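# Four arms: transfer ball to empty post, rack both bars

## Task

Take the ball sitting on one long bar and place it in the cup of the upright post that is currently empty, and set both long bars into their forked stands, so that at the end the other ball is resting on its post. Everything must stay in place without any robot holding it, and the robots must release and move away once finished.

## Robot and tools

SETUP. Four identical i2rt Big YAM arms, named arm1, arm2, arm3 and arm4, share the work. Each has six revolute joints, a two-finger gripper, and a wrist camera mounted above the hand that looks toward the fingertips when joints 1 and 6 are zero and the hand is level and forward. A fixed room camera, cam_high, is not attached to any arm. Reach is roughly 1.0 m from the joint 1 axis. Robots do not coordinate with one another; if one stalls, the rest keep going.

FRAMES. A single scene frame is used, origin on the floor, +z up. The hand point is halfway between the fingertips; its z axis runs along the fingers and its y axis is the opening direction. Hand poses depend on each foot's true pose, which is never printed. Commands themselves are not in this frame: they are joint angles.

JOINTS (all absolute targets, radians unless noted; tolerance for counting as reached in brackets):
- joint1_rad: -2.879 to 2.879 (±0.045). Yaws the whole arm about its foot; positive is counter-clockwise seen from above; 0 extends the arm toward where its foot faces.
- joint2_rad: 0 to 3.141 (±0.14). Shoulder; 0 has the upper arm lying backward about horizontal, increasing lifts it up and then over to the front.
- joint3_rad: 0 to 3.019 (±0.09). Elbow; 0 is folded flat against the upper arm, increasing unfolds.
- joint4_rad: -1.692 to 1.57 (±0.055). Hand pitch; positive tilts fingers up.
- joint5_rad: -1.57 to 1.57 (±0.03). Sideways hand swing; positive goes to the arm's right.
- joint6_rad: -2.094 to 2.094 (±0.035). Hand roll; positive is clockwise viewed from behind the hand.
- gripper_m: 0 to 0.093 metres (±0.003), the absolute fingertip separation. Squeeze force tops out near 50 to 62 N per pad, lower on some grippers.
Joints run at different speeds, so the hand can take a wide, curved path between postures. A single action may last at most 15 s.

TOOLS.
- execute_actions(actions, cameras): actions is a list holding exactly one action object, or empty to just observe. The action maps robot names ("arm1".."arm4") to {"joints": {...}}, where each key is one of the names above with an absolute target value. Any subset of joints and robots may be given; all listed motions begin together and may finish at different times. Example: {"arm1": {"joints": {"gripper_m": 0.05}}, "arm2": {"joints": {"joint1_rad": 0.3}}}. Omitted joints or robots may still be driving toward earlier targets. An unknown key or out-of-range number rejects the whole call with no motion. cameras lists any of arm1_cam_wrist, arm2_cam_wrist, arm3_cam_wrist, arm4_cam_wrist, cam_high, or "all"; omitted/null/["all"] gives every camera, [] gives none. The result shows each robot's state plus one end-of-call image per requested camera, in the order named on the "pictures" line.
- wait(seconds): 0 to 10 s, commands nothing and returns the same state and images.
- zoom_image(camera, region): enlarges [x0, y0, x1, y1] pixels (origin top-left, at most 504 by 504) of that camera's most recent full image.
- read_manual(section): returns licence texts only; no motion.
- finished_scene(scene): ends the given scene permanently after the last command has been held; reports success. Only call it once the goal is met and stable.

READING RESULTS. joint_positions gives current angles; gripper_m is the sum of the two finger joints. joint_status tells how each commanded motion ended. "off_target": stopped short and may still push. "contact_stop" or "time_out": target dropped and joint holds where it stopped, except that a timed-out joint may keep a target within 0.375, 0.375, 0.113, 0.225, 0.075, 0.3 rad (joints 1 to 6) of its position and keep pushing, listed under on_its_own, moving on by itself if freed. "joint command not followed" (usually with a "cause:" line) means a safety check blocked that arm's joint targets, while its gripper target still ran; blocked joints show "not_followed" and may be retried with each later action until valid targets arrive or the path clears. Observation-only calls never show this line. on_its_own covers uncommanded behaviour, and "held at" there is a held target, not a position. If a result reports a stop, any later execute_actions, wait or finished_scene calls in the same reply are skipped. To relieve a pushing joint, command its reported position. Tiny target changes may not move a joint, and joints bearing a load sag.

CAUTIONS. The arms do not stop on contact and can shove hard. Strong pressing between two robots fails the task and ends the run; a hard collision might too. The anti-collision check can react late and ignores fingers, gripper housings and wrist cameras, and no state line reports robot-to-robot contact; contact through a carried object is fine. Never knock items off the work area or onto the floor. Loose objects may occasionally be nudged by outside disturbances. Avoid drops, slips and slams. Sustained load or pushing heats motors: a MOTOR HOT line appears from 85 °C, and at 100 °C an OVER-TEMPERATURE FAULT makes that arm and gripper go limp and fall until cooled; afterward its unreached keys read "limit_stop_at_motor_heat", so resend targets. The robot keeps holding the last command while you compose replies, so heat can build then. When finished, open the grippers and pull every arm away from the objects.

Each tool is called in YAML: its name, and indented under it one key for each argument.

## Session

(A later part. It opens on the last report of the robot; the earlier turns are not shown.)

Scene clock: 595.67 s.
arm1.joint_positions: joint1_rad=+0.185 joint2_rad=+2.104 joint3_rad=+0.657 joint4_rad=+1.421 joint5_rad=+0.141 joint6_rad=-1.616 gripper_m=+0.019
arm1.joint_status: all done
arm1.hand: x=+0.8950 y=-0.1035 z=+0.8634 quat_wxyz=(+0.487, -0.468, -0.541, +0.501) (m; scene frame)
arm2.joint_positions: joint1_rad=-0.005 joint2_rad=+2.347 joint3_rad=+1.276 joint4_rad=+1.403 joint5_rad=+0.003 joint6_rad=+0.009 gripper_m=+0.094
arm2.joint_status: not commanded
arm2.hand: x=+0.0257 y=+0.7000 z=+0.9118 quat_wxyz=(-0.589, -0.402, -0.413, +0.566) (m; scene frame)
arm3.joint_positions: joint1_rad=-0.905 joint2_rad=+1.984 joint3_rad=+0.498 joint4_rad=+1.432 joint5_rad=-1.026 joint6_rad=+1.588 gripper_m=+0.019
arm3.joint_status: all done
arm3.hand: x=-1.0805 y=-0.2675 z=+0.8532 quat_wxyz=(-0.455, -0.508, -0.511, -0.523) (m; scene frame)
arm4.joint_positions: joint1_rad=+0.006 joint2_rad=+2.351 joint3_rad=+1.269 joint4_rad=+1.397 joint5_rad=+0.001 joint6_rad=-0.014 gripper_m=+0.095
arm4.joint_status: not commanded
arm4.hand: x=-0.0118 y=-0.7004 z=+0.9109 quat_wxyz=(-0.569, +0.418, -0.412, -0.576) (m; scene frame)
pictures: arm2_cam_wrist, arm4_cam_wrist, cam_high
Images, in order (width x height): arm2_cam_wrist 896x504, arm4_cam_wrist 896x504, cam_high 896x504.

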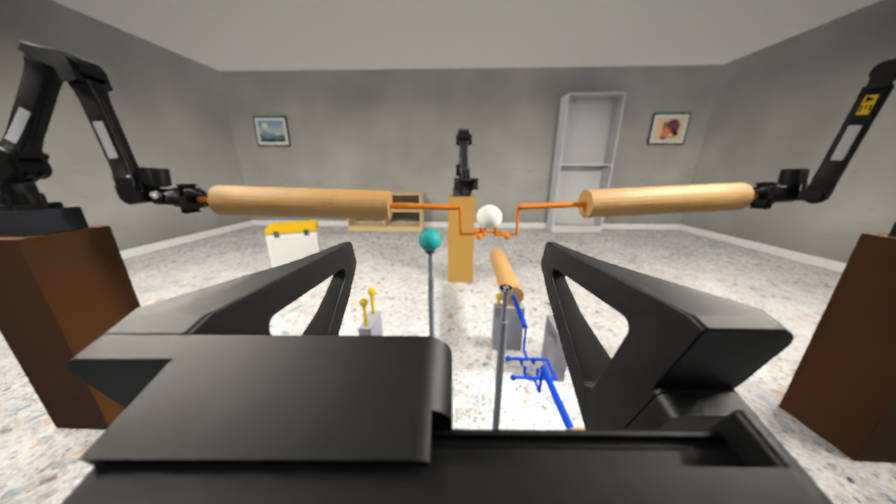

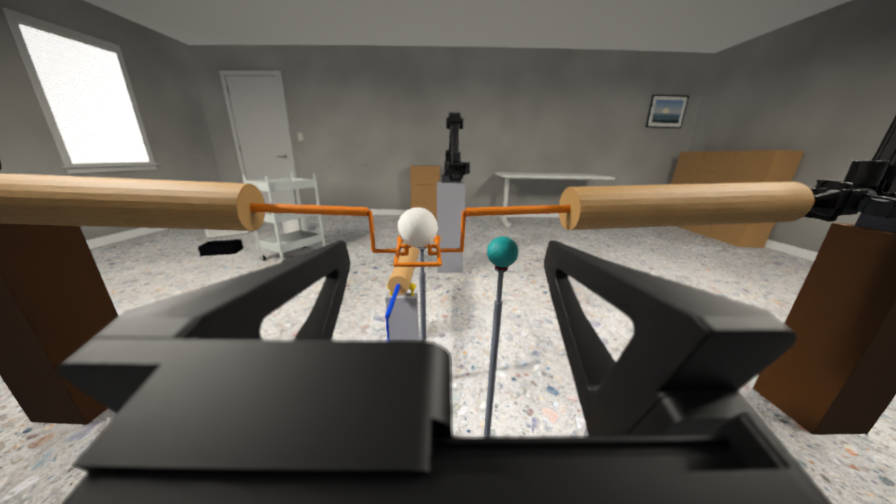

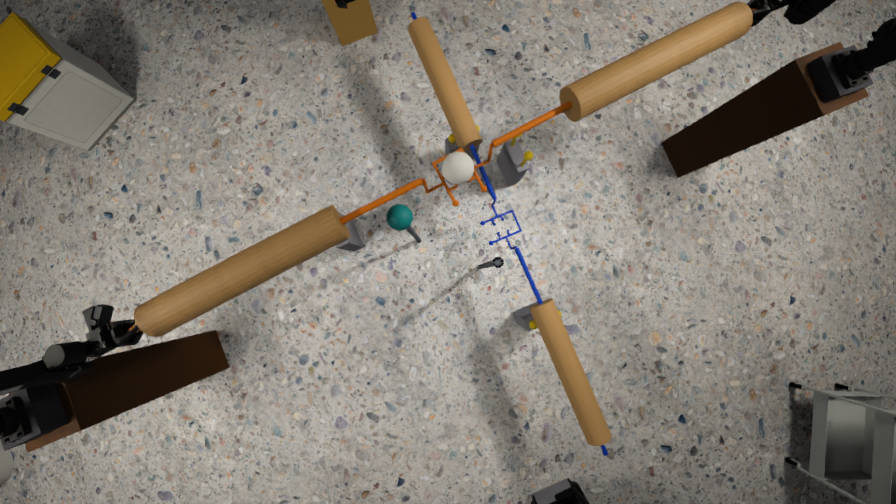

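execute_actions:
  actions:
    - {"arm1": {"joints": {"joint1_rad": 0.0505, "joint2_rad": 2.095, "joint3_rad": 0.729, "joint4_rad": 1.405, "joint5_rad": -0.014, "joint6_rad": -1.61}}, "arm3": {"joints": {"joint1_rad": -0.9535, "joint2_rad": 1.93, "joint3_rad": 0.479, "joint4_rad": 1.4975, "joint5_rad": -1.099, "joint6_rad": 1.61}}}
  cameras: []

execute_actions:
  actions:
    - {"arm1": {"joints": {"joint1_rad": -0.074, "joint2_rad": 2.115, "joint3_rad": 0.797, "joint4_rad": 1.351, "joint5_rad": -0.161, "joint6_rad": -1.61}}, "arm3": {"joints": {"joint1_rad": -1.003, "joint2_rad": 1.925, "joint3_rad": 0.449, "joint4_rad": 1.524, "joint5_rad": -1.171, "joint6_rad": 1.61}}}
  cameras: []

execute_actions:
  actions:
    - {"arm1": {"joints": {"joint1_rad": -0.188, "joint2_rad": 2.125, "joint3_rad": 0.823, "joint4_rad": 1.332, "joint5_rad": -0.298, "joint6_rad": -1.61}}, "arm3": {"joints": {"joint1_rad": -0.992, "joint2_rad": 1.925, "joint3_rad": 0.453, "joint4_rad": 1.5205, "joint5_rad": -1.1825, "joint6_rad": 1.61}}}
  cameras: []

execute_actions:
  actions:
    - {"arm1": {"joints": {"joint1_rad": -0.302, "joint2_rad": 2.133, "joint3_rad": 0.864, "joint4_rad": 1.301, "joint5_rad": -0.434, "joint6_rad": -1.61}}, "arm3": {"joints": {"joint1_rad": -0.981, "joint2_rad": 1.925, "joint3_rad": 0.457, "joint4_rad": 1.517, "joint5_rad": -1.194, "joint6_rad": 1.61}}}
  cameras: ["cam_high", "arm4_cam_wrist", "arm2_cam_wrist"]

Scene clock: 604.17 s.
arm1.joint_positions: joint1_rad=+0.046 joint2_rad=+2.107 joint3_rad=+0.696 joint4_rad=+1.395 joint5_rad=-0.018 joint6_rad=-1.617 gripper_m=+0.019
arm1.joint_status: all done
arm1.hand: x=+0.8722 y=-0.0543 z=+0.8675 quat_wxyz=(+0.484, -0.461, -0.542, +0.509) (m; scene frame)
arm2.joint_positions: joint1_rad=-0.005 joint2_rad=+2.347 joint3_rad=+1.276 joint4_rad=+1.403 joint5_rad=+0.003 joint6_rad=+0.009 gripper_m=+0.094
arm2.joint_status: not commanded
arm2.hand: x=+0.0257 y=+0.7000 z=+0.9118 quat_wxyz=(-0.589, -0.402, -0.413, +0.566) (m; scene frame)
arm3.joint_positions: joint1_rad=-0.955 joint2_rad=+1.974 joint3_rad=+0.472 joint4_rad=+1.458 joint5_rad=-1.097 joint6_rad=+1.588 gripper_m=+0.019
arm3.joint_status: all done
arm3.hand: x=-1.0997 y=-0.2654 z=+0.8573 quat_wxyz=(-0.453, -0.499, -0.517, -0.528) (m; scene frame)
arm4.joint_positions: joint1_rad=+0.006 joint2_rad=+2.351 joint3_rad=+1.269 joint4_rad=+1.397 joint5_rad=+0.001 joint6_rad=-0.014 gripper_m=+0.095
arm4.joint_status: not commanded
arm4.hand: x=-0.0118 y=-0.7004 z=+0.9109 quat_wxyz=(-0.569, +0.418, -0.412, -0.576) (m; scene frame)
pictures: none
No camera images: the call's "cameras" was empty. Leave "cameras" out to get every camera's image.

Scene clock: 605.13 s.
arm1.joint_positions: joint1_rad=-0.078 joint2_rad=+2.129 joint3_rad=+0.766 joint4_rad=+1.347 joint5_rad=-0.165 joint6_rad=-1.617 gripper_m=+0.019
arm1.joint_status: all done
arm1.hand: x=+0.8469 y=-0.0063 z=+0.8659 quat_wxyz=(+0.477, -0.455, -0.547, +0.515) (m; scene frame)
arm2.joint_positions: joint1_rad=-0.005 joint2_rad=+2.347 joint3_rad=+1.276 joint4_rad=+1.403 joint5_rad=+0.003 joint6_rad=+0.009 gripper_m=+0.094
arm2.joint_status: not commanded
arm2.hand: x=+0.0257 y=+0.7000 z=+0.9118 quat_wxyz=(-0.589, -0.402, -0.413, +0.566) (m; scene frame)
arm3.joint_positions: joint1_rad=-1.006 joint2_rad=+1.968 joint3_rad=+0.440 joint4_rad=+1.487 joint5_rad=-1.168 joint6_rad=+1.588 gripper_m=+0.019
arm3.joint_status: all done
arm3.hand: x=-1.1204 y=-0.2605 z=+0.8590 quat_wxyz=(-0.449, -0.493, -0.521, -0.534) (m; scene frame)
arm4.joint_positions: joint1_rad=+0.006 joint2_rad=+2.351 joint3_rad=+1.269 joint4_rad=+1.397 joint5_rad=+0.001 joint6_rad=-0.014 gripper_m=+0.095
arm4.joint_status: not commanded
arm4.hand: x=-0.0118 y=-0.7004 z=+0.9109 quat_wxyz=(-0.569, +0.418, -0.412, -0.576) (m; scene frame)
pictures: none
No camera images: the call's "cameras" was empty. Leave "cameras" out to get every camera's image.

Scene clock: 606.03 s.
arm1.joint_positions: joint1_rad=-0.194 joint2_rad=+2.137 joint3_rad=+0.791 joint4_rad=+1.329 joint5_rad=-0.302 joint6_rad=-1.618 gripper_m=+0.019
arm1.joint_status: all done
arm1.hand: x=+0.8437 y=+0.0413 z=+0.8652 quat_wxyz=(+0.471, -0.451, -0.552, +0.520) (m; scene frame)
arm2.joint_positions: joint1_rad=-0.005 joint2_rad=+2.347 joint3_rad=+1.276 joint4_rad=+1.403 joint5_rad=+0.003 joint6_rad=+0.009 gripper_m=+0.094
arm2.joint_status: not commanded
arm2.hand: x=+0.0257 y=+0.7000 z=+0.9118 quat_wxyz=(-0.589, -0.402, -0.413, +0.566) (m; scene frame)
arm3.joint_positions: joint1_rad=-0.997 joint2_rad=+1.968 joint3_rad=+0.440 joint4_rad=+1.487 joint5_rad=-1.180 joint6_rad=+1.588 gripper_m=+0.019
arm3.joint_status: all done
arm3.hand: x=-1.1185 y=-0.2558 z=+0.8591 quat_wxyz=(-0.443, -0.487, -0.525, -0.538) (m; scene frame)
arm4.joint_positions: joint1_rad=+0.006 joint2_rad=+2.351 joint3_rad=+1.269 joint4_rad=+1.397 joint5_rad=+0.001 joint6_rad=-0.014 gripper_m=+0.095
arm4.joint_status: not commanded
arm4.hand: x=-0.0118 y=-0.7004 z=+0.9109 quat_wxyz=(-0.569, +0.418, -0.412, -0.576) (m; scene frame)
pictures: none
No camera images: the call's "cameras" was empty. Leave "cameras" out to get every camera's image.

Scene clock: 606.90 s.
arm1.joint_positions: joint1_rad=-0.309 joint2_rad=+2.146 joint3_rad=+0.834 joint4_rad=+1.297 joint5_rad=-0.437 joint6_rad=-1.618 gripper_m=+0.019
arm1.joint_status: all done
arm1.hand: x=+0.8404 y=+0.0912 z=+0.8667 quat_wxyz=(+0.466, -0.445, -0.556, +0.526) (m; scene frame)
arm2.joint_positions: joint1_rad=-0.005 joint2_rad=+2.347 joint3_rad=+1.276 joint4_rad=+1.403 joint5_rad=+0.003 joint6_rad=+0.009 gripper_m=+0.094
arm2.joint_status: not commanded
arm2.hand: x=+0.0257 y=+0.7000 z=+0.9118 quat_wxyz=(-0.589, -0.402, -0.413, +0.566) (m; scene frame)
arm3.joint_positions: joint1_rad=-0.985 joint2_rad=+1.967 joint3_rad=+0.440 joint4_rad=+1.487 joint5_rad=-1.191 joint6_rad=+1.586 gripper_m=+0.019
arm3.joint_status: all done
arm3.hand: x=-1.1157 y=-0.2500 z=+0.8596 quat_wxyz=(-0.438, -0.481, -0.531, -0.543) (m; scene frame)
arm4.joint_positions: joint1_rad=+0.006 joint2_rad=+2.351 joint3_rad=+1.269 joint4_rad=+1.397 joint5_rad=+0.001 joint6_rad=-0.014 gripper_m=+0.095
arm4.joint_status: not commanded
arm4.hand: x=-0.0118 y=-0.7004 z=+0.9109 quat_wxyz=(-0.569, +0.418, -0.412, -0.576) (m; scene frame)
pictures: arm2_cam_wrist, arm4_cam_wrist, cam_high
Images, in order (width x height): arm2_cam_wrist 896x504, arm4_cam_wrist 896x504, cam_high 896x504.

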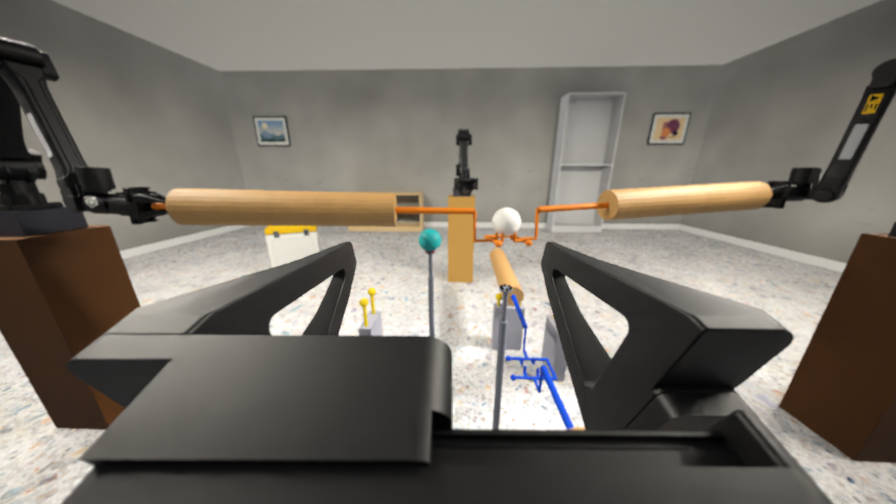

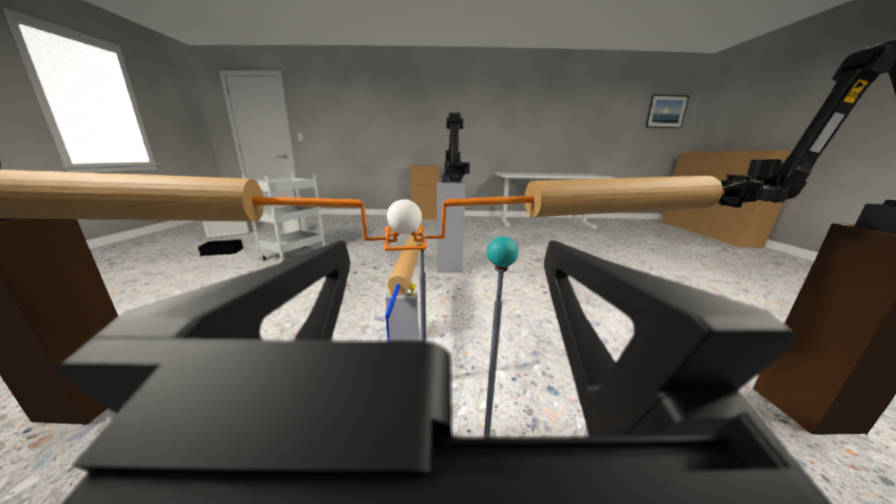

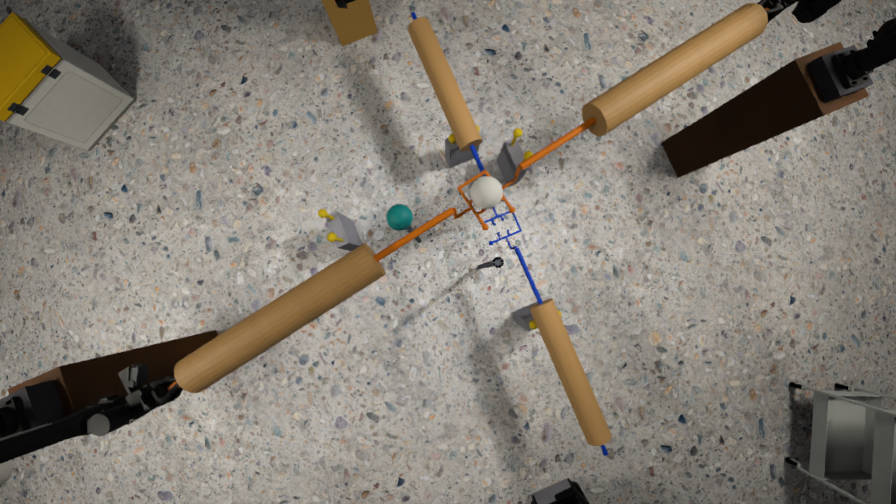

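execute_actions:
  actions:
    - {"arm1": {"joints": {"joint1_rad": -0.3955, "joint2_rad": 2.158, "joint3_rad": 0.958, "joint4_rad": 1.2575, "joint5_rad": -0.553, "joint6_rad": -1.61}}, "arm3": {"joints": {"joint1_rad": -0.9645, "joint2_rad": 1.925, "joint3_rad": 0.468, "joint4_rad": 1.5115, "joint5_rad": -1.203, "joint6_rad": 1.61}}}
  cameras: []

execute_actions:
  actions:
    - {"arm1": {"joints": {"joint1_rad": -0.491, "joint2_rad": 2.179, "joint3_rad": 1.022, "joint4_rad": 1.206, "joint5_rad": -0.672, "joint6_rad": -1.61}}, "arm3": {"joints": {"joint1_rad": -0.951, "joint2_rad": 1.926, "joint3_rad": 0.475, "joint4_rad": 1.506, "joint5_rad": -1.212, "joint6_rad": 1.61}}}
  cameras: []

execute_actions:
  actions:
    - {"arm1": {"joints": {"joint1_rad": -0.568, "joint2_rad": 2.215, "joint3_rad": 1.122, "joint4_rad": 1.1415, "joint5_rad": -0.7715, "joint6_rad": -1.61}}, "arm3": {"joints": {"joint1_rad": -0.9335, "joint2_rad": 1.927, "joint3_rad": 0.482, "joint4_rad": 1.50, "joint5_rad": -1.217, "joint6_rad": 1.61}}}
  cameras: []

execute_actions:
  actions:
    - {"arm1": {"joints": {"joint1_rad": -0.645, "joint2_rad": 2.251, "joint3_rad": 1.223, "joint4_rad": 1.077, "joint5_rad": -0.871, "joint6_rad": -1.61}}, "arm3": {"joints": {"joint1_rad": -0.916, "joint2_rad": 1.928, "joint3_rad": 0.489, "joint4_rad": 1.494, "joint5_rad": -1.222, "joint6_rad": 1.61}}}
  cameras: ["cam_high", "arm1_cam_wrist", "arm3_cam_wrist"]

Scene clock: 618.00 s.
arm1.joint_positions: joint1_rad=-0.411 joint2_rad=+2.179 joint3_rad=+0.910 joint4_rad=+1.254 joint5_rad=-0.557 joint6_rad=-1.618 gripper_m=+0.019
arm1.joint_status: all done
arm1.hand: x=+0.8321 y=+0.1419 z=+0.8636 quat_wxyz=(+0.462, -0.440, -0.559, +0.530) (m; scene frame)
arm2.joint_positions: joint1_rad=-0.005 joint2_rad=+2.347 joint3_rad=+1.276 joint4_rad=+1.403 joint5_rad=+0.003 joint6_rad=+0.009 gripper_m=+0.094
arm2.joint_status: not commanded
arm2.hand: x=+0.0257 y=+0.7000 z=+0.9118 quat_wxyz=(-0.589, -0.402, -0.413, +0.566) (m; scene frame)
arm3.joint_positions: joint1_rad=-0.984 joint2_rad=+1.967 joint3_rad=+0.440 joint4_rad=+1.487 joint5_rad=-1.201 joint6_rad=+1.586 gripper_m=+0.019
arm3.joint_status: all done
arm3.hand: x=-1.1156 y=-0.2478 z=+0.8596 quat_wxyz=(-0.435, -0.477, -0.534, -0.546) (m; scene frame)
arm4.joint_positions: joint1_rad=+0.006 joint2_rad=+2.351 joint3_rad=+1.269 joint4_rad=+1.397 joint5_rad=+0.001 joint6_rad=-0.014 gripper_m=+0.095
arm4.joint_status: not commanded
arm4.hand: x=-0.0118 y=-0.7004 z=+0.9109 quat_wxyz=(-0.569, +0.418, -0.412, -0.576) (m; scene frame)
pictures: none
No camera images: the call's "cameras" was empty. Leave "cameras" out to get every camera's image.

Scene clock: 618.87 s.
arm1.joint_positions: joint1_rad=-0.505 joint2_rad=+2.199 joint3_rad=+0.978 joint4_rad=+1.203 joint5_rad=-0.675 joint6_rad=-1.618 gripper_m=+0.019
arm1.joint_status: all done
arm1.hand: x=+0.8311 y=+0.1891 z=+0.8640 quat_wxyz=(+0.454, -0.434, -0.564, +0.536) (m; scene frame)
arm2.joint_positions: joint1_rad=-0.005 joint2_rad=+2.347 joint3_rad=+1.276 joint4_rad=+1.403 joint5_rad=+0.003 joint6_rad=+0.009 gripper_m=+0.094
arm2.joint_status: not commanded
arm2.hand: x=+0.0257 y=+0.7000 z=+0.9118 quat_wxyz=(-0.589, -0.402, -0.413, +0.566) (m; scene frame)
arm3.joint_positions: joint1_rad=-0.963 joint2_rad=+1.967 joint3_rad=+0.445 joint4_rad=+1.487 joint5_rad=-1.209 joint6_rad=+1.586 gripper_m=+0.019
arm3.joint_status: all done
arm3.hand: x=-1.1097 y=-0.2411 z=+0.8604 quat_wxyz=(-0.429, -0.468, -0.541, -0.552) (m; scene frame)
arm4.joint_positions: joint1_rad=+0.006 joint2_rad=+2.351 joint3_rad=+1.269 joint4_rad=+1.397 joint5_rad=+0.001 joint6_rad=-0.014 gripper_m=+0.095
arm4.joint_status: not commanded
arm4.hand: x=-0.0118 y=-0.7004 z=+0.9109 quat_wxyz=(-0.569, +0.418, -0.412, -0.576) (m; scene frame)
pictures: none
No camera images: the call's "cameras" was empty. Leave "cameras" out to get every camera's image.

Scene clock: 619.73 s.
arm1.joint_positions: joint1_rad=-0.586 joint2_rad=+2.238 joint3_rad=+1.075 joint4_rad=+1.141 joint5_rad=-0.775 joint6_rad=-1.618 gripper_m=+0.019
arm1.joint_status: all done
arm1.hand: x=+0.8253 y=+0.2378 z=+0.8608 quat_wxyz=(+0.447, -0.431, -0.568, +0.541) (m; scene frame)
arm2.joint_positions: joint1_rad=-0.005 joint2_rad=+2.347 joint3_rad=+1.276 joint4_rad=+1.403 joint5_rad=+0.003 joint6_rad=+0.009 gripper_m=+0.094
arm2.joint_status: not commanded
arm2.hand: x=+0.0257 y=+0.7000 z=+0.9118 quat_wxyz=(-0.589, -0.402, -0.413, +0.566) (m; scene frame)
arm3.joint_positions: joint1_rad=-0.952 joint2_rad=+1.967 joint3_rad=+0.450 joint4_rad=+1.487 joint5_rad=-1.214 joint6_rad=+1.586 gripper_m=+0.019
arm3.joint_status: all done
arm3.hand: x=-1.1062 y=-0.2381 z=+0.8611 quat_wxyz=(-0.426, -0.462, -0.545, -0.555) (m; scene frame)
arm4.joint_positions: joint1_rad=+0.006 joint2_rad=+2.351 joint3_rad=+1.269 joint4_rad=+1.397 joint5_rad=+0.001 joint6_rad=-0.014 gripper_m=+0.095
arm4.joint_status: not commanded
arm4.hand: x=-0.0118 y=-0.7004 z=+0.9109 quat_wxyz=(-0.569, +0.418, -0.412, -0.576) (m; scene frame)
pictures: none
No camera images: the call's "cameras" was empty. Leave "cameras" out to get every camera's image.

Scene clock: 620.60 s.
arm1.joint_positions: joint1_rad=-0.661 joint2_rad=+2.274 joint3_rad=+1.177 joint4_rad=+1.075 joint5_rad=-0.874 joint6_rad=-1.618 gripper_m=+0.019
arm1.joint_status: all done
arm1.hand: x=+0.8224 y=+0.2856 z=+0.8618 quat_wxyz=(+0.440, -0.424, -0.572, +0.547) (m; scene frame)
arm2.joint_positions: joint1_rad=-0.005 joint2_rad=+2.347 joint3_rad=+1.276 joint4_rad=+1.403 joint5_rad=+0.003 joint6_rad=+0.009 gripper_m=+0.094
arm2.joint_status: not commanded
arm2.hand: x=+0.0257 y=+0.7000 z=+0.9118 quat_wxyz=(-0.589, -0.402, -0.413, +0.566) (m; scene frame)
arm3.joint_positions: joint1_rad=-0.930 joint2_rad=+1.967 joint3_rad=+0.458 joint4_rad=+1.487 joint5_rad=-1.219 joint6_rad=+1.586 gripper_m=+0.019
arm3.joint_status: all done
arm3.hand: x=-1.0997 y=-0.2322 z=+0.8623 quat_wxyz=(-0.421, -0.452, -0.552, -0.560) (m; scene frame)
arm4.joint_positions: joint1_rad=+0.006 joint2_rad=+2.351 joint3_rad=+1.269 joint4_rad=+1.397 joint5_rad=+0.001 joint6_rad=-0.014 gripper_m=+0.095
arm4.joint_status: not commanded
arm4.hand: x=-0.0118 y=-0.7004 z=+0.9109 quat_wxyz=(-0.569, +0.418, -0.412, -0.576) (m; scene frame)
pictures: arm1_cam_wrist, arm3_cam_wrist, cam_high
Images, in order (width x height): arm1_cam_wrist 896x504, arm3_cam_wrist 896x504, cam_high 896x504.

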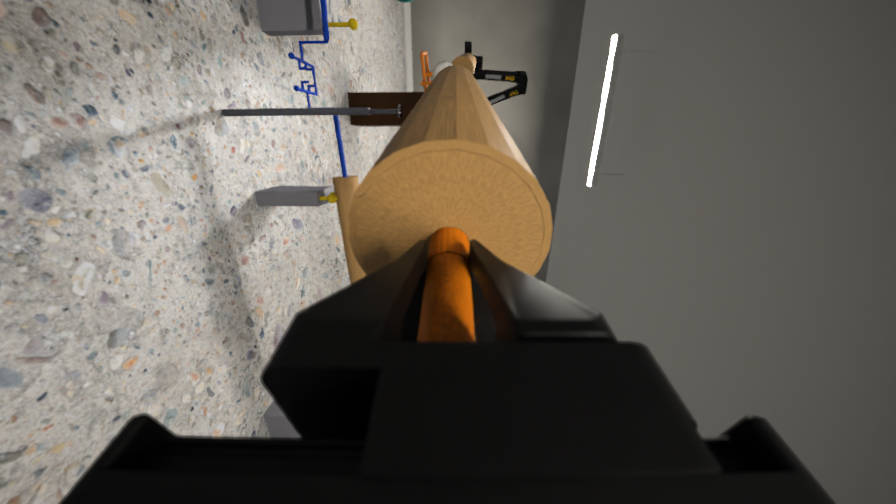

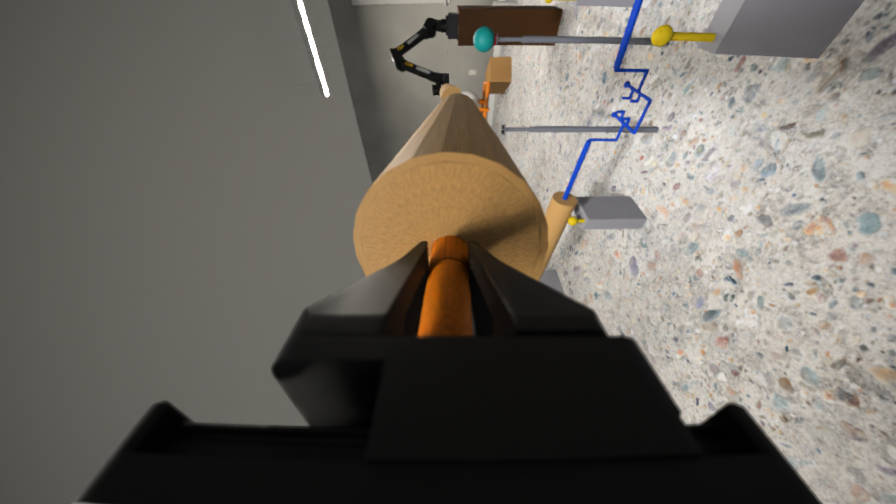

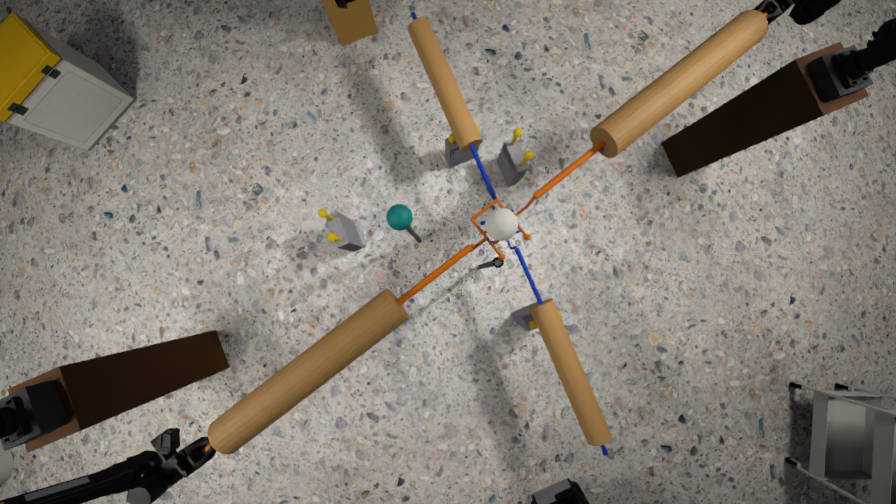

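execute_actions:
  actions:
    - {"arm1": {"joints": {"joint1_rad": -0.706, "joint2_rad": 2.30, "joint3_rad": 1.35, "joint4_rad": 0.9975, "joint5_rad": -0.9525, "joint6_rad": -1.61}}, "arm3": {"joints": {"joint1_rad": -0.897, "joint2_rad": 1.93, "joint3_rad": 0.495, "joint4_rad": 1.4865, "joint5_rad": -1.2245, "joint6_rad": 1.61}}}
  cameras: []

execute_actions:
  actions:
    - {"arm1": {"joints": {"joint1_rad": -0.765, "joint2_rad": 2.352, "joint3_rad": 1.483, "joint4_rad": 0.918, "joint5_rad": -1.034, "joint6_rad": -1.61}}, "arm3": {"joints": {"joint1_rad": -0.877, "joint2_rad": 1.931, "joint3_rad": 0.503, "joint4_rad": 1.479, "joint5_rad": -1.227, "joint6_rad": 1.61}}}

Scene clock: 640.60 s.
arm1.joint_positions: joint1_rad=-0.723 joint2_rad=+2.325 joint3_rad=+1.299 joint4_rad=+0.998 joint5_rad=-0.956 joint6_rad=-1.618 gripper_m=+0.019
arm1.joint_status: all done
arm1.hand: x=+0.8166 y=+0.3324 z=+0.8591 quat_wxyz=(+0.432, -0.420, -0.576, +0.552) (m; scene frame)
arm2.joint_positions: joint1_rad=-0.005 joint2_rad=+2.347 joint3_rad=+1.276 joint4_rad=+1.403 joint5_rad=+0.003 joint6_rad=+0.009 gripper_m=+0.094
arm2.joint_status: not commanded
arm2.hand: x=+0.0257 y=+0.7000 z=+0.9118 quat_wxyz=(-0.589, -0.402, -0.413, +0.566) (m; scene frame)
arm3.joint_positions: joint1_rad=-0.915 joint2_rad=+1.967 joint3_rad=+0.465 joint4_rad=+1.481 joint5_rad=-1.220 joint6_rad=+1.586 gripper_m=+0.019
arm3.joint_status: all done
arm3.hand: x=-1.0947 y=-0.2288 z=+0.8626 quat_wxyz=(-0.417, -0.447, -0.556, -0.563) (m; scene frame)
arm4.joint_positions: joint1_rad=+0.006 joint2_rad=+2.351 joint3_rad=+1.269 joint4_rad=+1.397 joint5_rad=+0.001 joint6_rad=-0.014 gripper_m=+0.095
arm4.joint_status: not commanded
arm4.hand: x=-0.0118 y=-0.7004 z=+0.9109 quat_wxyz=(-0.569, +0.418, -0.412, -0.576) (m; scene frame)
pictures: none
No camera images: the call's "cameras" was empty. Leave "cameras" out to get every camera's image.

Scene clock: 641.53 s.
arm1.joint_positions: joint1_rad=-0.779 joint2_rad=+2.378 joint3_rad=+1.429 joint4_rad=+0.918 joint5_rad=-1.037 joint6_rad=-1.619 gripper_m=+0.019
arm1.joint_status: all done
arm1.hand: x=+0.8130 y=+0.3787 z=+0.8595 quat_wxyz=(+0.425, -0.414, -0.580, +0.558) (m; scene frame)
arm2.joint_positions: joint1_rad=-0.005 joint2_rad=+2.347 joint3_rad=+1.276 joint4_rad=+1.403 joint5_rad=+0.003 joint6_rad=+0.009 gripper_m=+0.094
arm2.joint_status: not commanded
arm2.hand: x=+0.0257 y=+0.7000 z=+0.9118 quat_wxyz=(-0.589, -0.402, -0.413, +0.566) (m; scene frame)
arm3.joint_positions: joint1_rad=-0.892 joint2_rad=+1.967 joint3_rad=+0.474 joint4_rad=+1.474 joint5_rad=-1.221 joint6_rad=+1.584 gripper_m=+0.019
arm3.joint_status: all done
arm3.hand: x=-1.0876 y=-0.2232 z=+0.8630 quat_wxyz=(-0.411, -0.439, -0.562, -0.568) (m; scene frame)
arm4.joint_positions: joint1_rad=+0.006 joint2_rad=+2.351 joint3_rad=+1.269 joint4_rad=+1.397 joint5_rad=+0.001 joint6_rad=-0.014 gripper_m=+0.095
arm4.joint_status: not commanded
arm4.hand: x=-0.0118 y=-0.7004 z=+0.9109 quat_wxyz=(-0.569, +0.418, -0.412, -0.576) (m; scene frame)
pictures: arm1_cam_wrist, arm2_cam_wrist, arm3_cam_wrist, arm4_cam_wrist, cam_high
Images, in order (width x height): arm1_cam_wrist 896x504, arm2_cam_wrist 896x504, arm3_cam_wrist 896x504, arm4_cam_wrist 896x504, cam_high 896x504.

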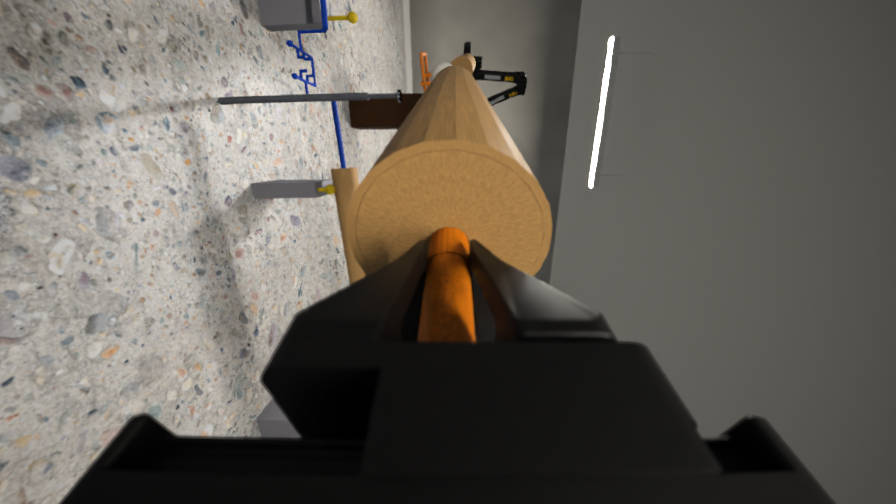

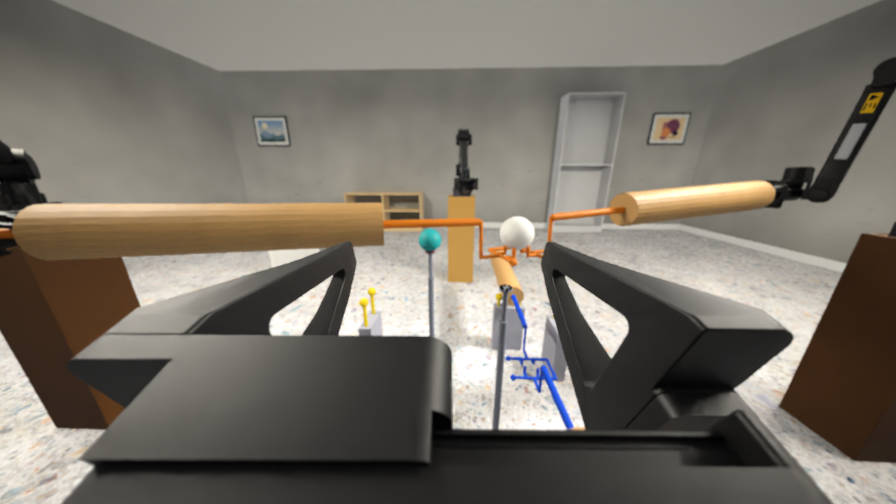

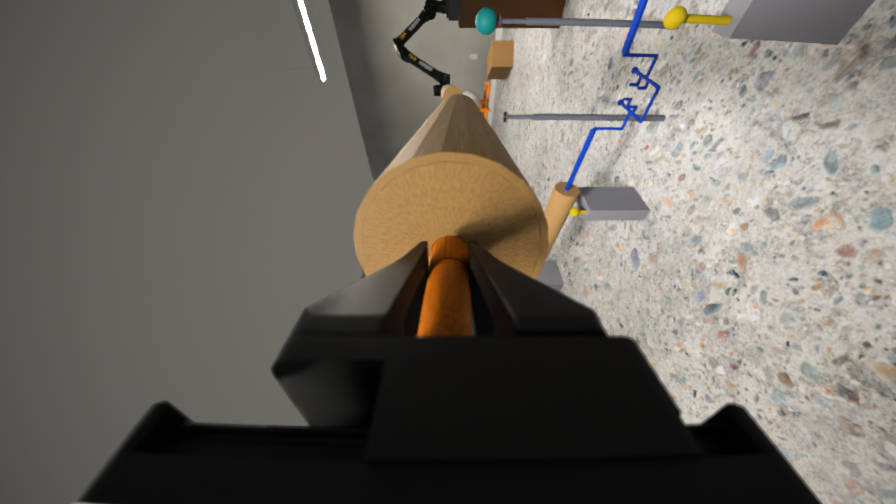

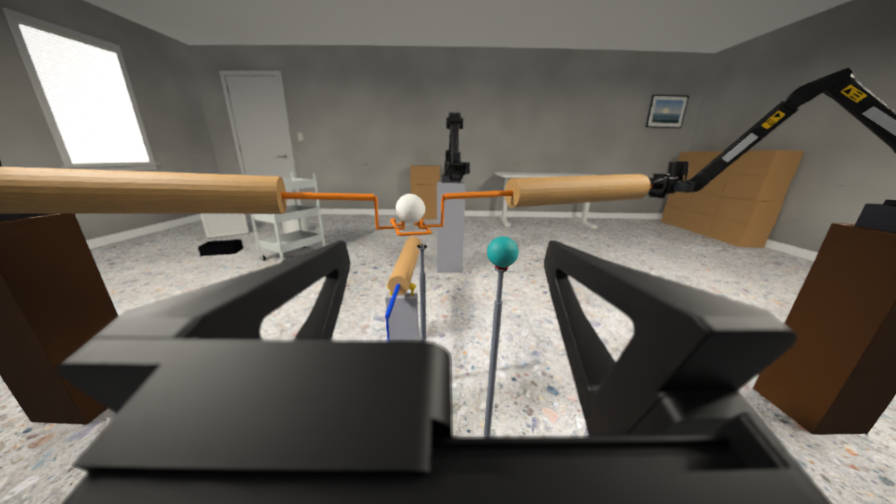

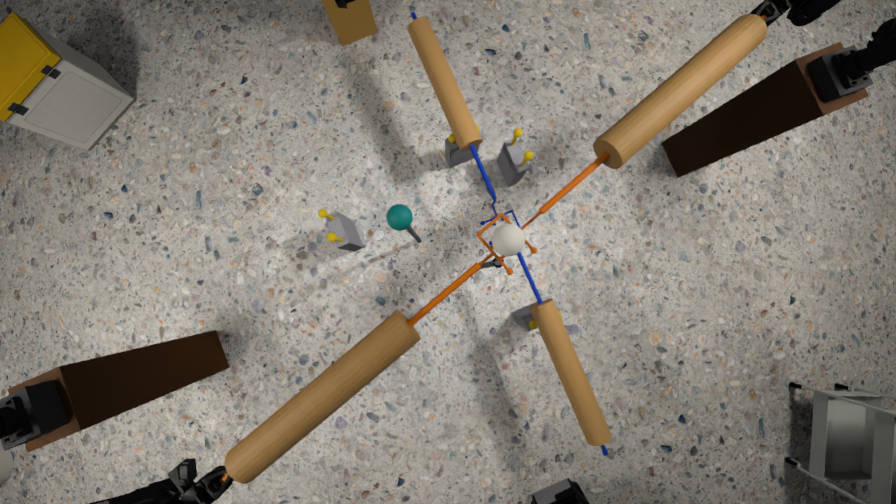

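execute_actions:
  actions:
    - {"arm1": {"joints": {"joint1_rad": -0.83, "joint2_rad": 2.395, "joint3_rad": 1.59, "joint4_rad": 0.8575, "joint5_rad": -1.123, "joint6_rad": -1.61}}, "arm3": {"joints": {"joint1_rad": -0.818, "joint2_rad": 1.96, "joint3_rad": 0.553, "joint4_rad": 1.4405, "joint5_rad": -1.1935, "joint6_rad": 1.61}}}
  cameras: []

execute_actions:
  actions:
    - {"arm1": {"joints": {"joint1_rad": -0.896, "joint2_rad": 2.441, "joint3_rad": 1.696, "joint4_rad": 0.797, "joint5_rad": -1.212, "joint6_rad": -1.61}}, "arm3": {"joints": {"joint1_rad": -0.762, "joint2_rad": 1.97, "joint3_rad": 0.60, "joint4_rad": 1.402, "joint5_rad": -1.16, "joint6_rad": 1.61}}}

Scene clock: 658.07 s.
arm1.joint_positions: joint1_rad=-0.851 joint2_rad=+2.422 joint3_rad=+1.532 joint4_rad=+0.858 joint5_rad=-1.125 joint6_rad=-1.619 gripper_m=+0.019
arm1.joint_status: all done
arm1.hand: x=+0.8274 y=+0.4286 z=+0.8594 quat_wxyz=(+0.420, -0.410, -0.582, +0.562) (m; scene frame)
arm2.joint_positions: joint1_rad=-0.005 joint2_rad=+2.347 joint3_rad=+1.276 joint4_rad=+1.403 joint5_rad=+0.003 joint6_rad=+0.009 gripper_m=+0.094
arm2.joint_status: not commanded
arm2.hand: x=+0.0257 y=+0.7000 z=+0.9118 quat_wxyz=(-0.589, -0.402, -0.413, +0.566) (m; scene frame)
arm3.joint_positions: joint1_rad=-0.826 joint2_rad=+1.967 joint3_rad=+0.526 joint4_rad=+1.433 joint5_rad=-1.190 joint6_rad=+1.583 gripper_m=+0.019
arm3.joint_status: all done
arm3.hand: x=-1.0592 y=-0.2193 z=+0.8662 quat_wxyz=(-0.405, -0.426, -0.570, -0.574) (m; scene frame)
arm4.joint_positions: joint1_rad=+0.006 joint2_rad=+2.351 joint3_rad=+1.269 joint4_rad=+1.397 joint5_rad=+0.001 joint6_rad=-0.014 gripper_m=+0.095
arm4.joint_status: not commanded
arm4.hand: x=-0.0118 y=-0.7004 z=+0.9109 quat_wxyz=(-0.569, +0.418, -0.412, -0.576) (m; scene frame)
pictures: none
No camera images: the call's "cameras" was empty. Leave "cameras" out to get every camera's image.

Scene clock: 659.00 s.
arm1.joint_positions: joint1_rad=-0.910 joint2_rad=+2.467 joint3_rad=+1.636 joint4_rad=+0.798 joint5_rad=-1.213 joint6_rad=-1.619 gripper_m=+0.019
arm1.joint_status: all done
arm1.hand: x=+0.8418 y=+0.4697 z=+0.8593 quat_wxyz=(+0.412, -0.401, -0.587, +0.569) (m; scene frame)
arm2.joint_positions: joint1_rad=-0.005 joint2_rad=+2.347 joint3_rad=+1.276 joint4_rad=+1.403 joint5_rad=+0.003 joint6_rad=+0.009 gripper_m=+0.094
arm2.joint_status: not commanded
arm2.hand: x=+0.0257 y=+0.7000 z=+0.9118 quat_wxyz=(-0.589, -0.402, -0.413, +0.566) (m; scene frame)
arm3.joint_positions: joint1_rad=-0.768 joint2_rad=+1.973 joint3_rad=+0.570 joint4_rad=+1.393 joint5_rad=-1.155 joint6_rad=+1.583 gripper_m=+0.019
arm3.joint_status: all done
arm3.hand: x=-1.0339 y=-0.2135 z=+0.8664 quat_wxyz=(-0.398, -0.420, -0.575, -0.578) (m; scene frame)
arm4.joint_positions: joint1_rad=+0.006 joint2_rad=+2.351 joint3_rad=+1.269 joint4_rad=+1.397 joint5_rad=+0.001 joint6_rad=-0.014 gripper_m=+0.095
arm4.joint_status: not commanded
arm4.hand: x=-0.0118 y=-0.7004 z=+0.9109 quat_wxyz=(-0.569, +0.418, -0.412, -0.576) (m; scene frame)
pictures: arm1_cam_wrist, arm2_cam_wrist, arm3_cam_wrist, arm4_cam_wrist, cam_high
Images, in order (width x height): arm1_cam_wrist 896x504, arm2_cam_wrist 896x504, arm3_cam_wrist 896x504, arm4_cam_wrist 896x504, cam_high 896x504.

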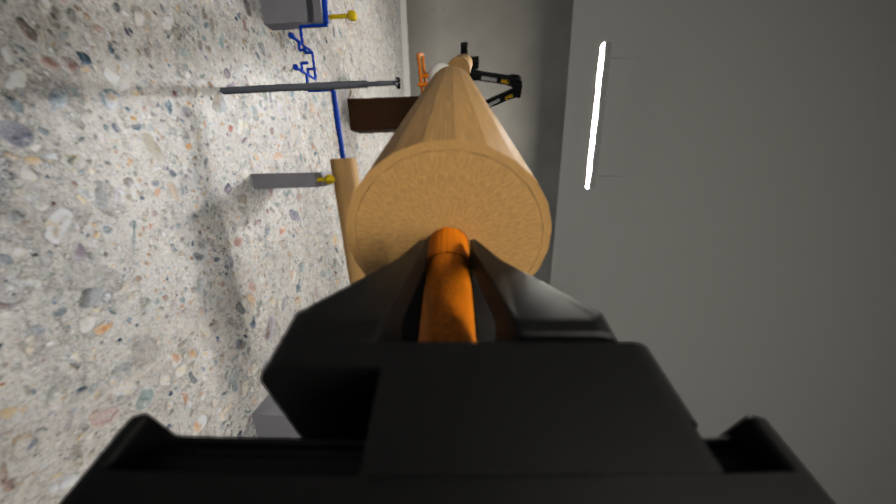

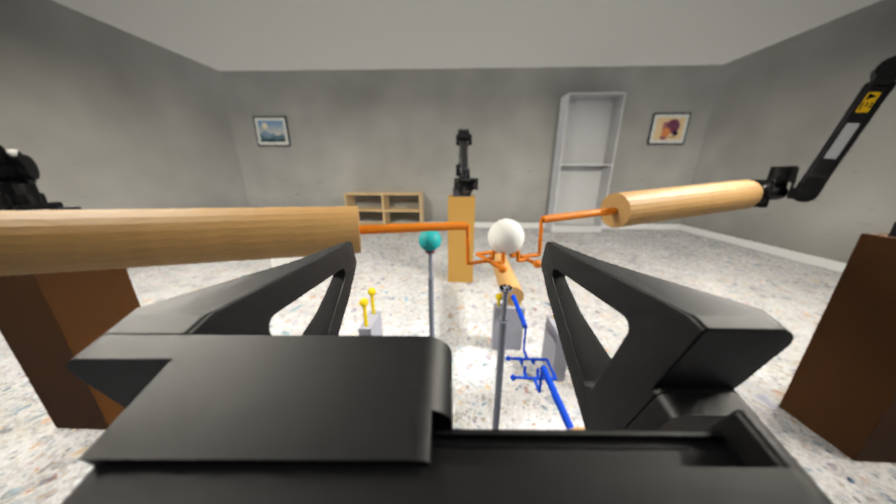

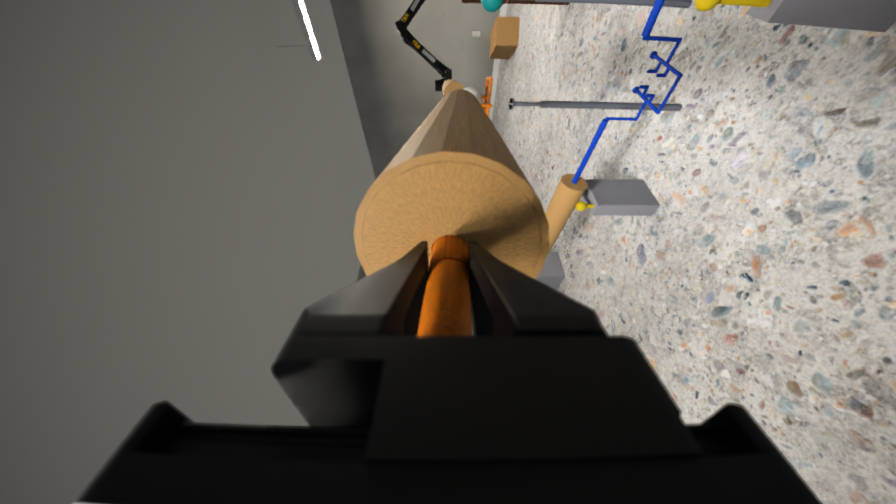

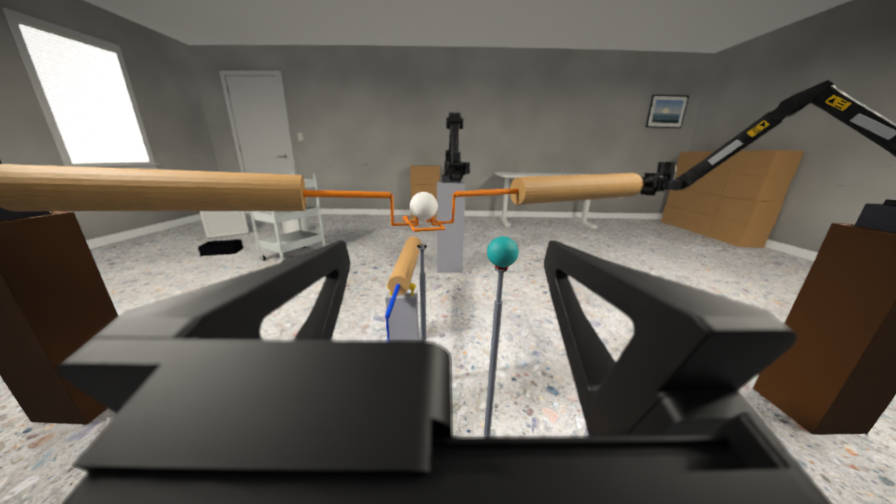

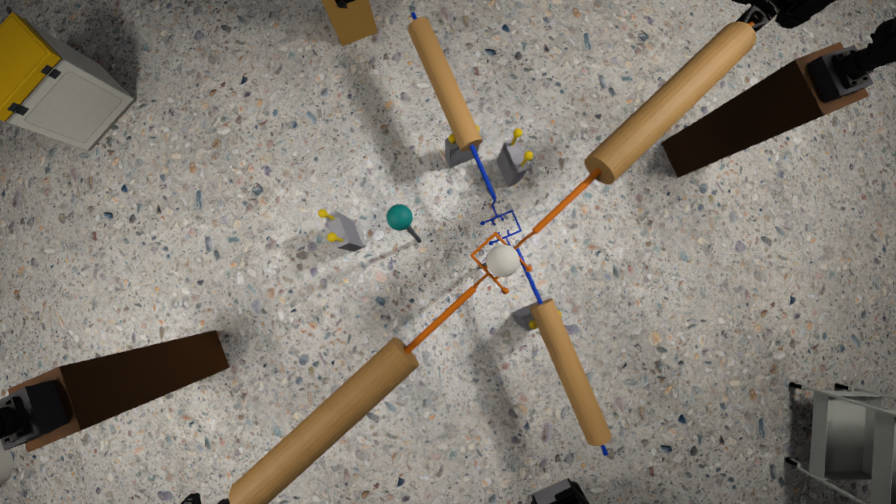

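zoom_image:
  camera: "arm1_cam_wrist"
  region: [340, 30, 500, 120]

zoom_image:
  camera: "arm3_cam_wrist"
  region: [420, 50, 580, 140]

zoom_image:
  camera: "cam_high"
  region: [440, 200, 580, 310]

Region (340, 30, 500, 120) of arm1_cam_wrist's 896x504 image, scaled by 3.150, with more detail than that image has; it fills the top 284 rows of this view, and the rest is white.

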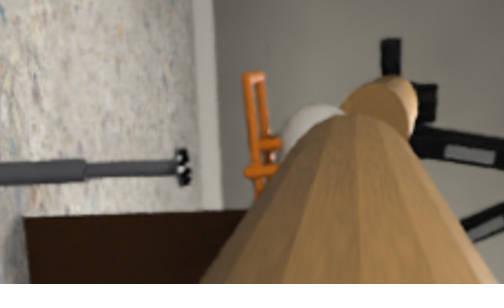

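Region (420, 50, 580, 140) of arm3_cam_wrist's 896x504 image, scaled by 3.150, with more detail than that image has; it fills the top 284 rows of this view, and the rest is white.

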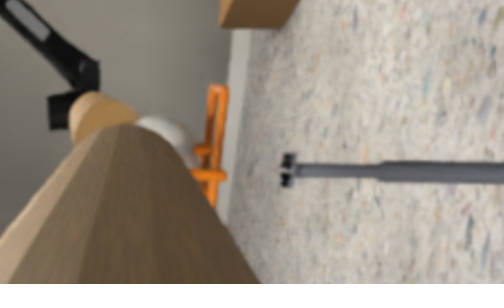

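Region (440, 200, 580, 310) of cam_high's 896x504 image, scaled by 3.600, with more detail than that image has; it fills the top 396 rows of this view, and the rest is white.

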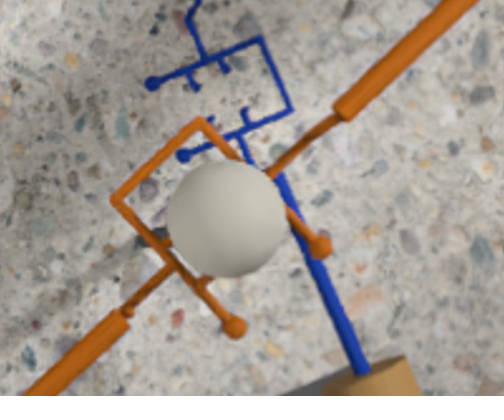

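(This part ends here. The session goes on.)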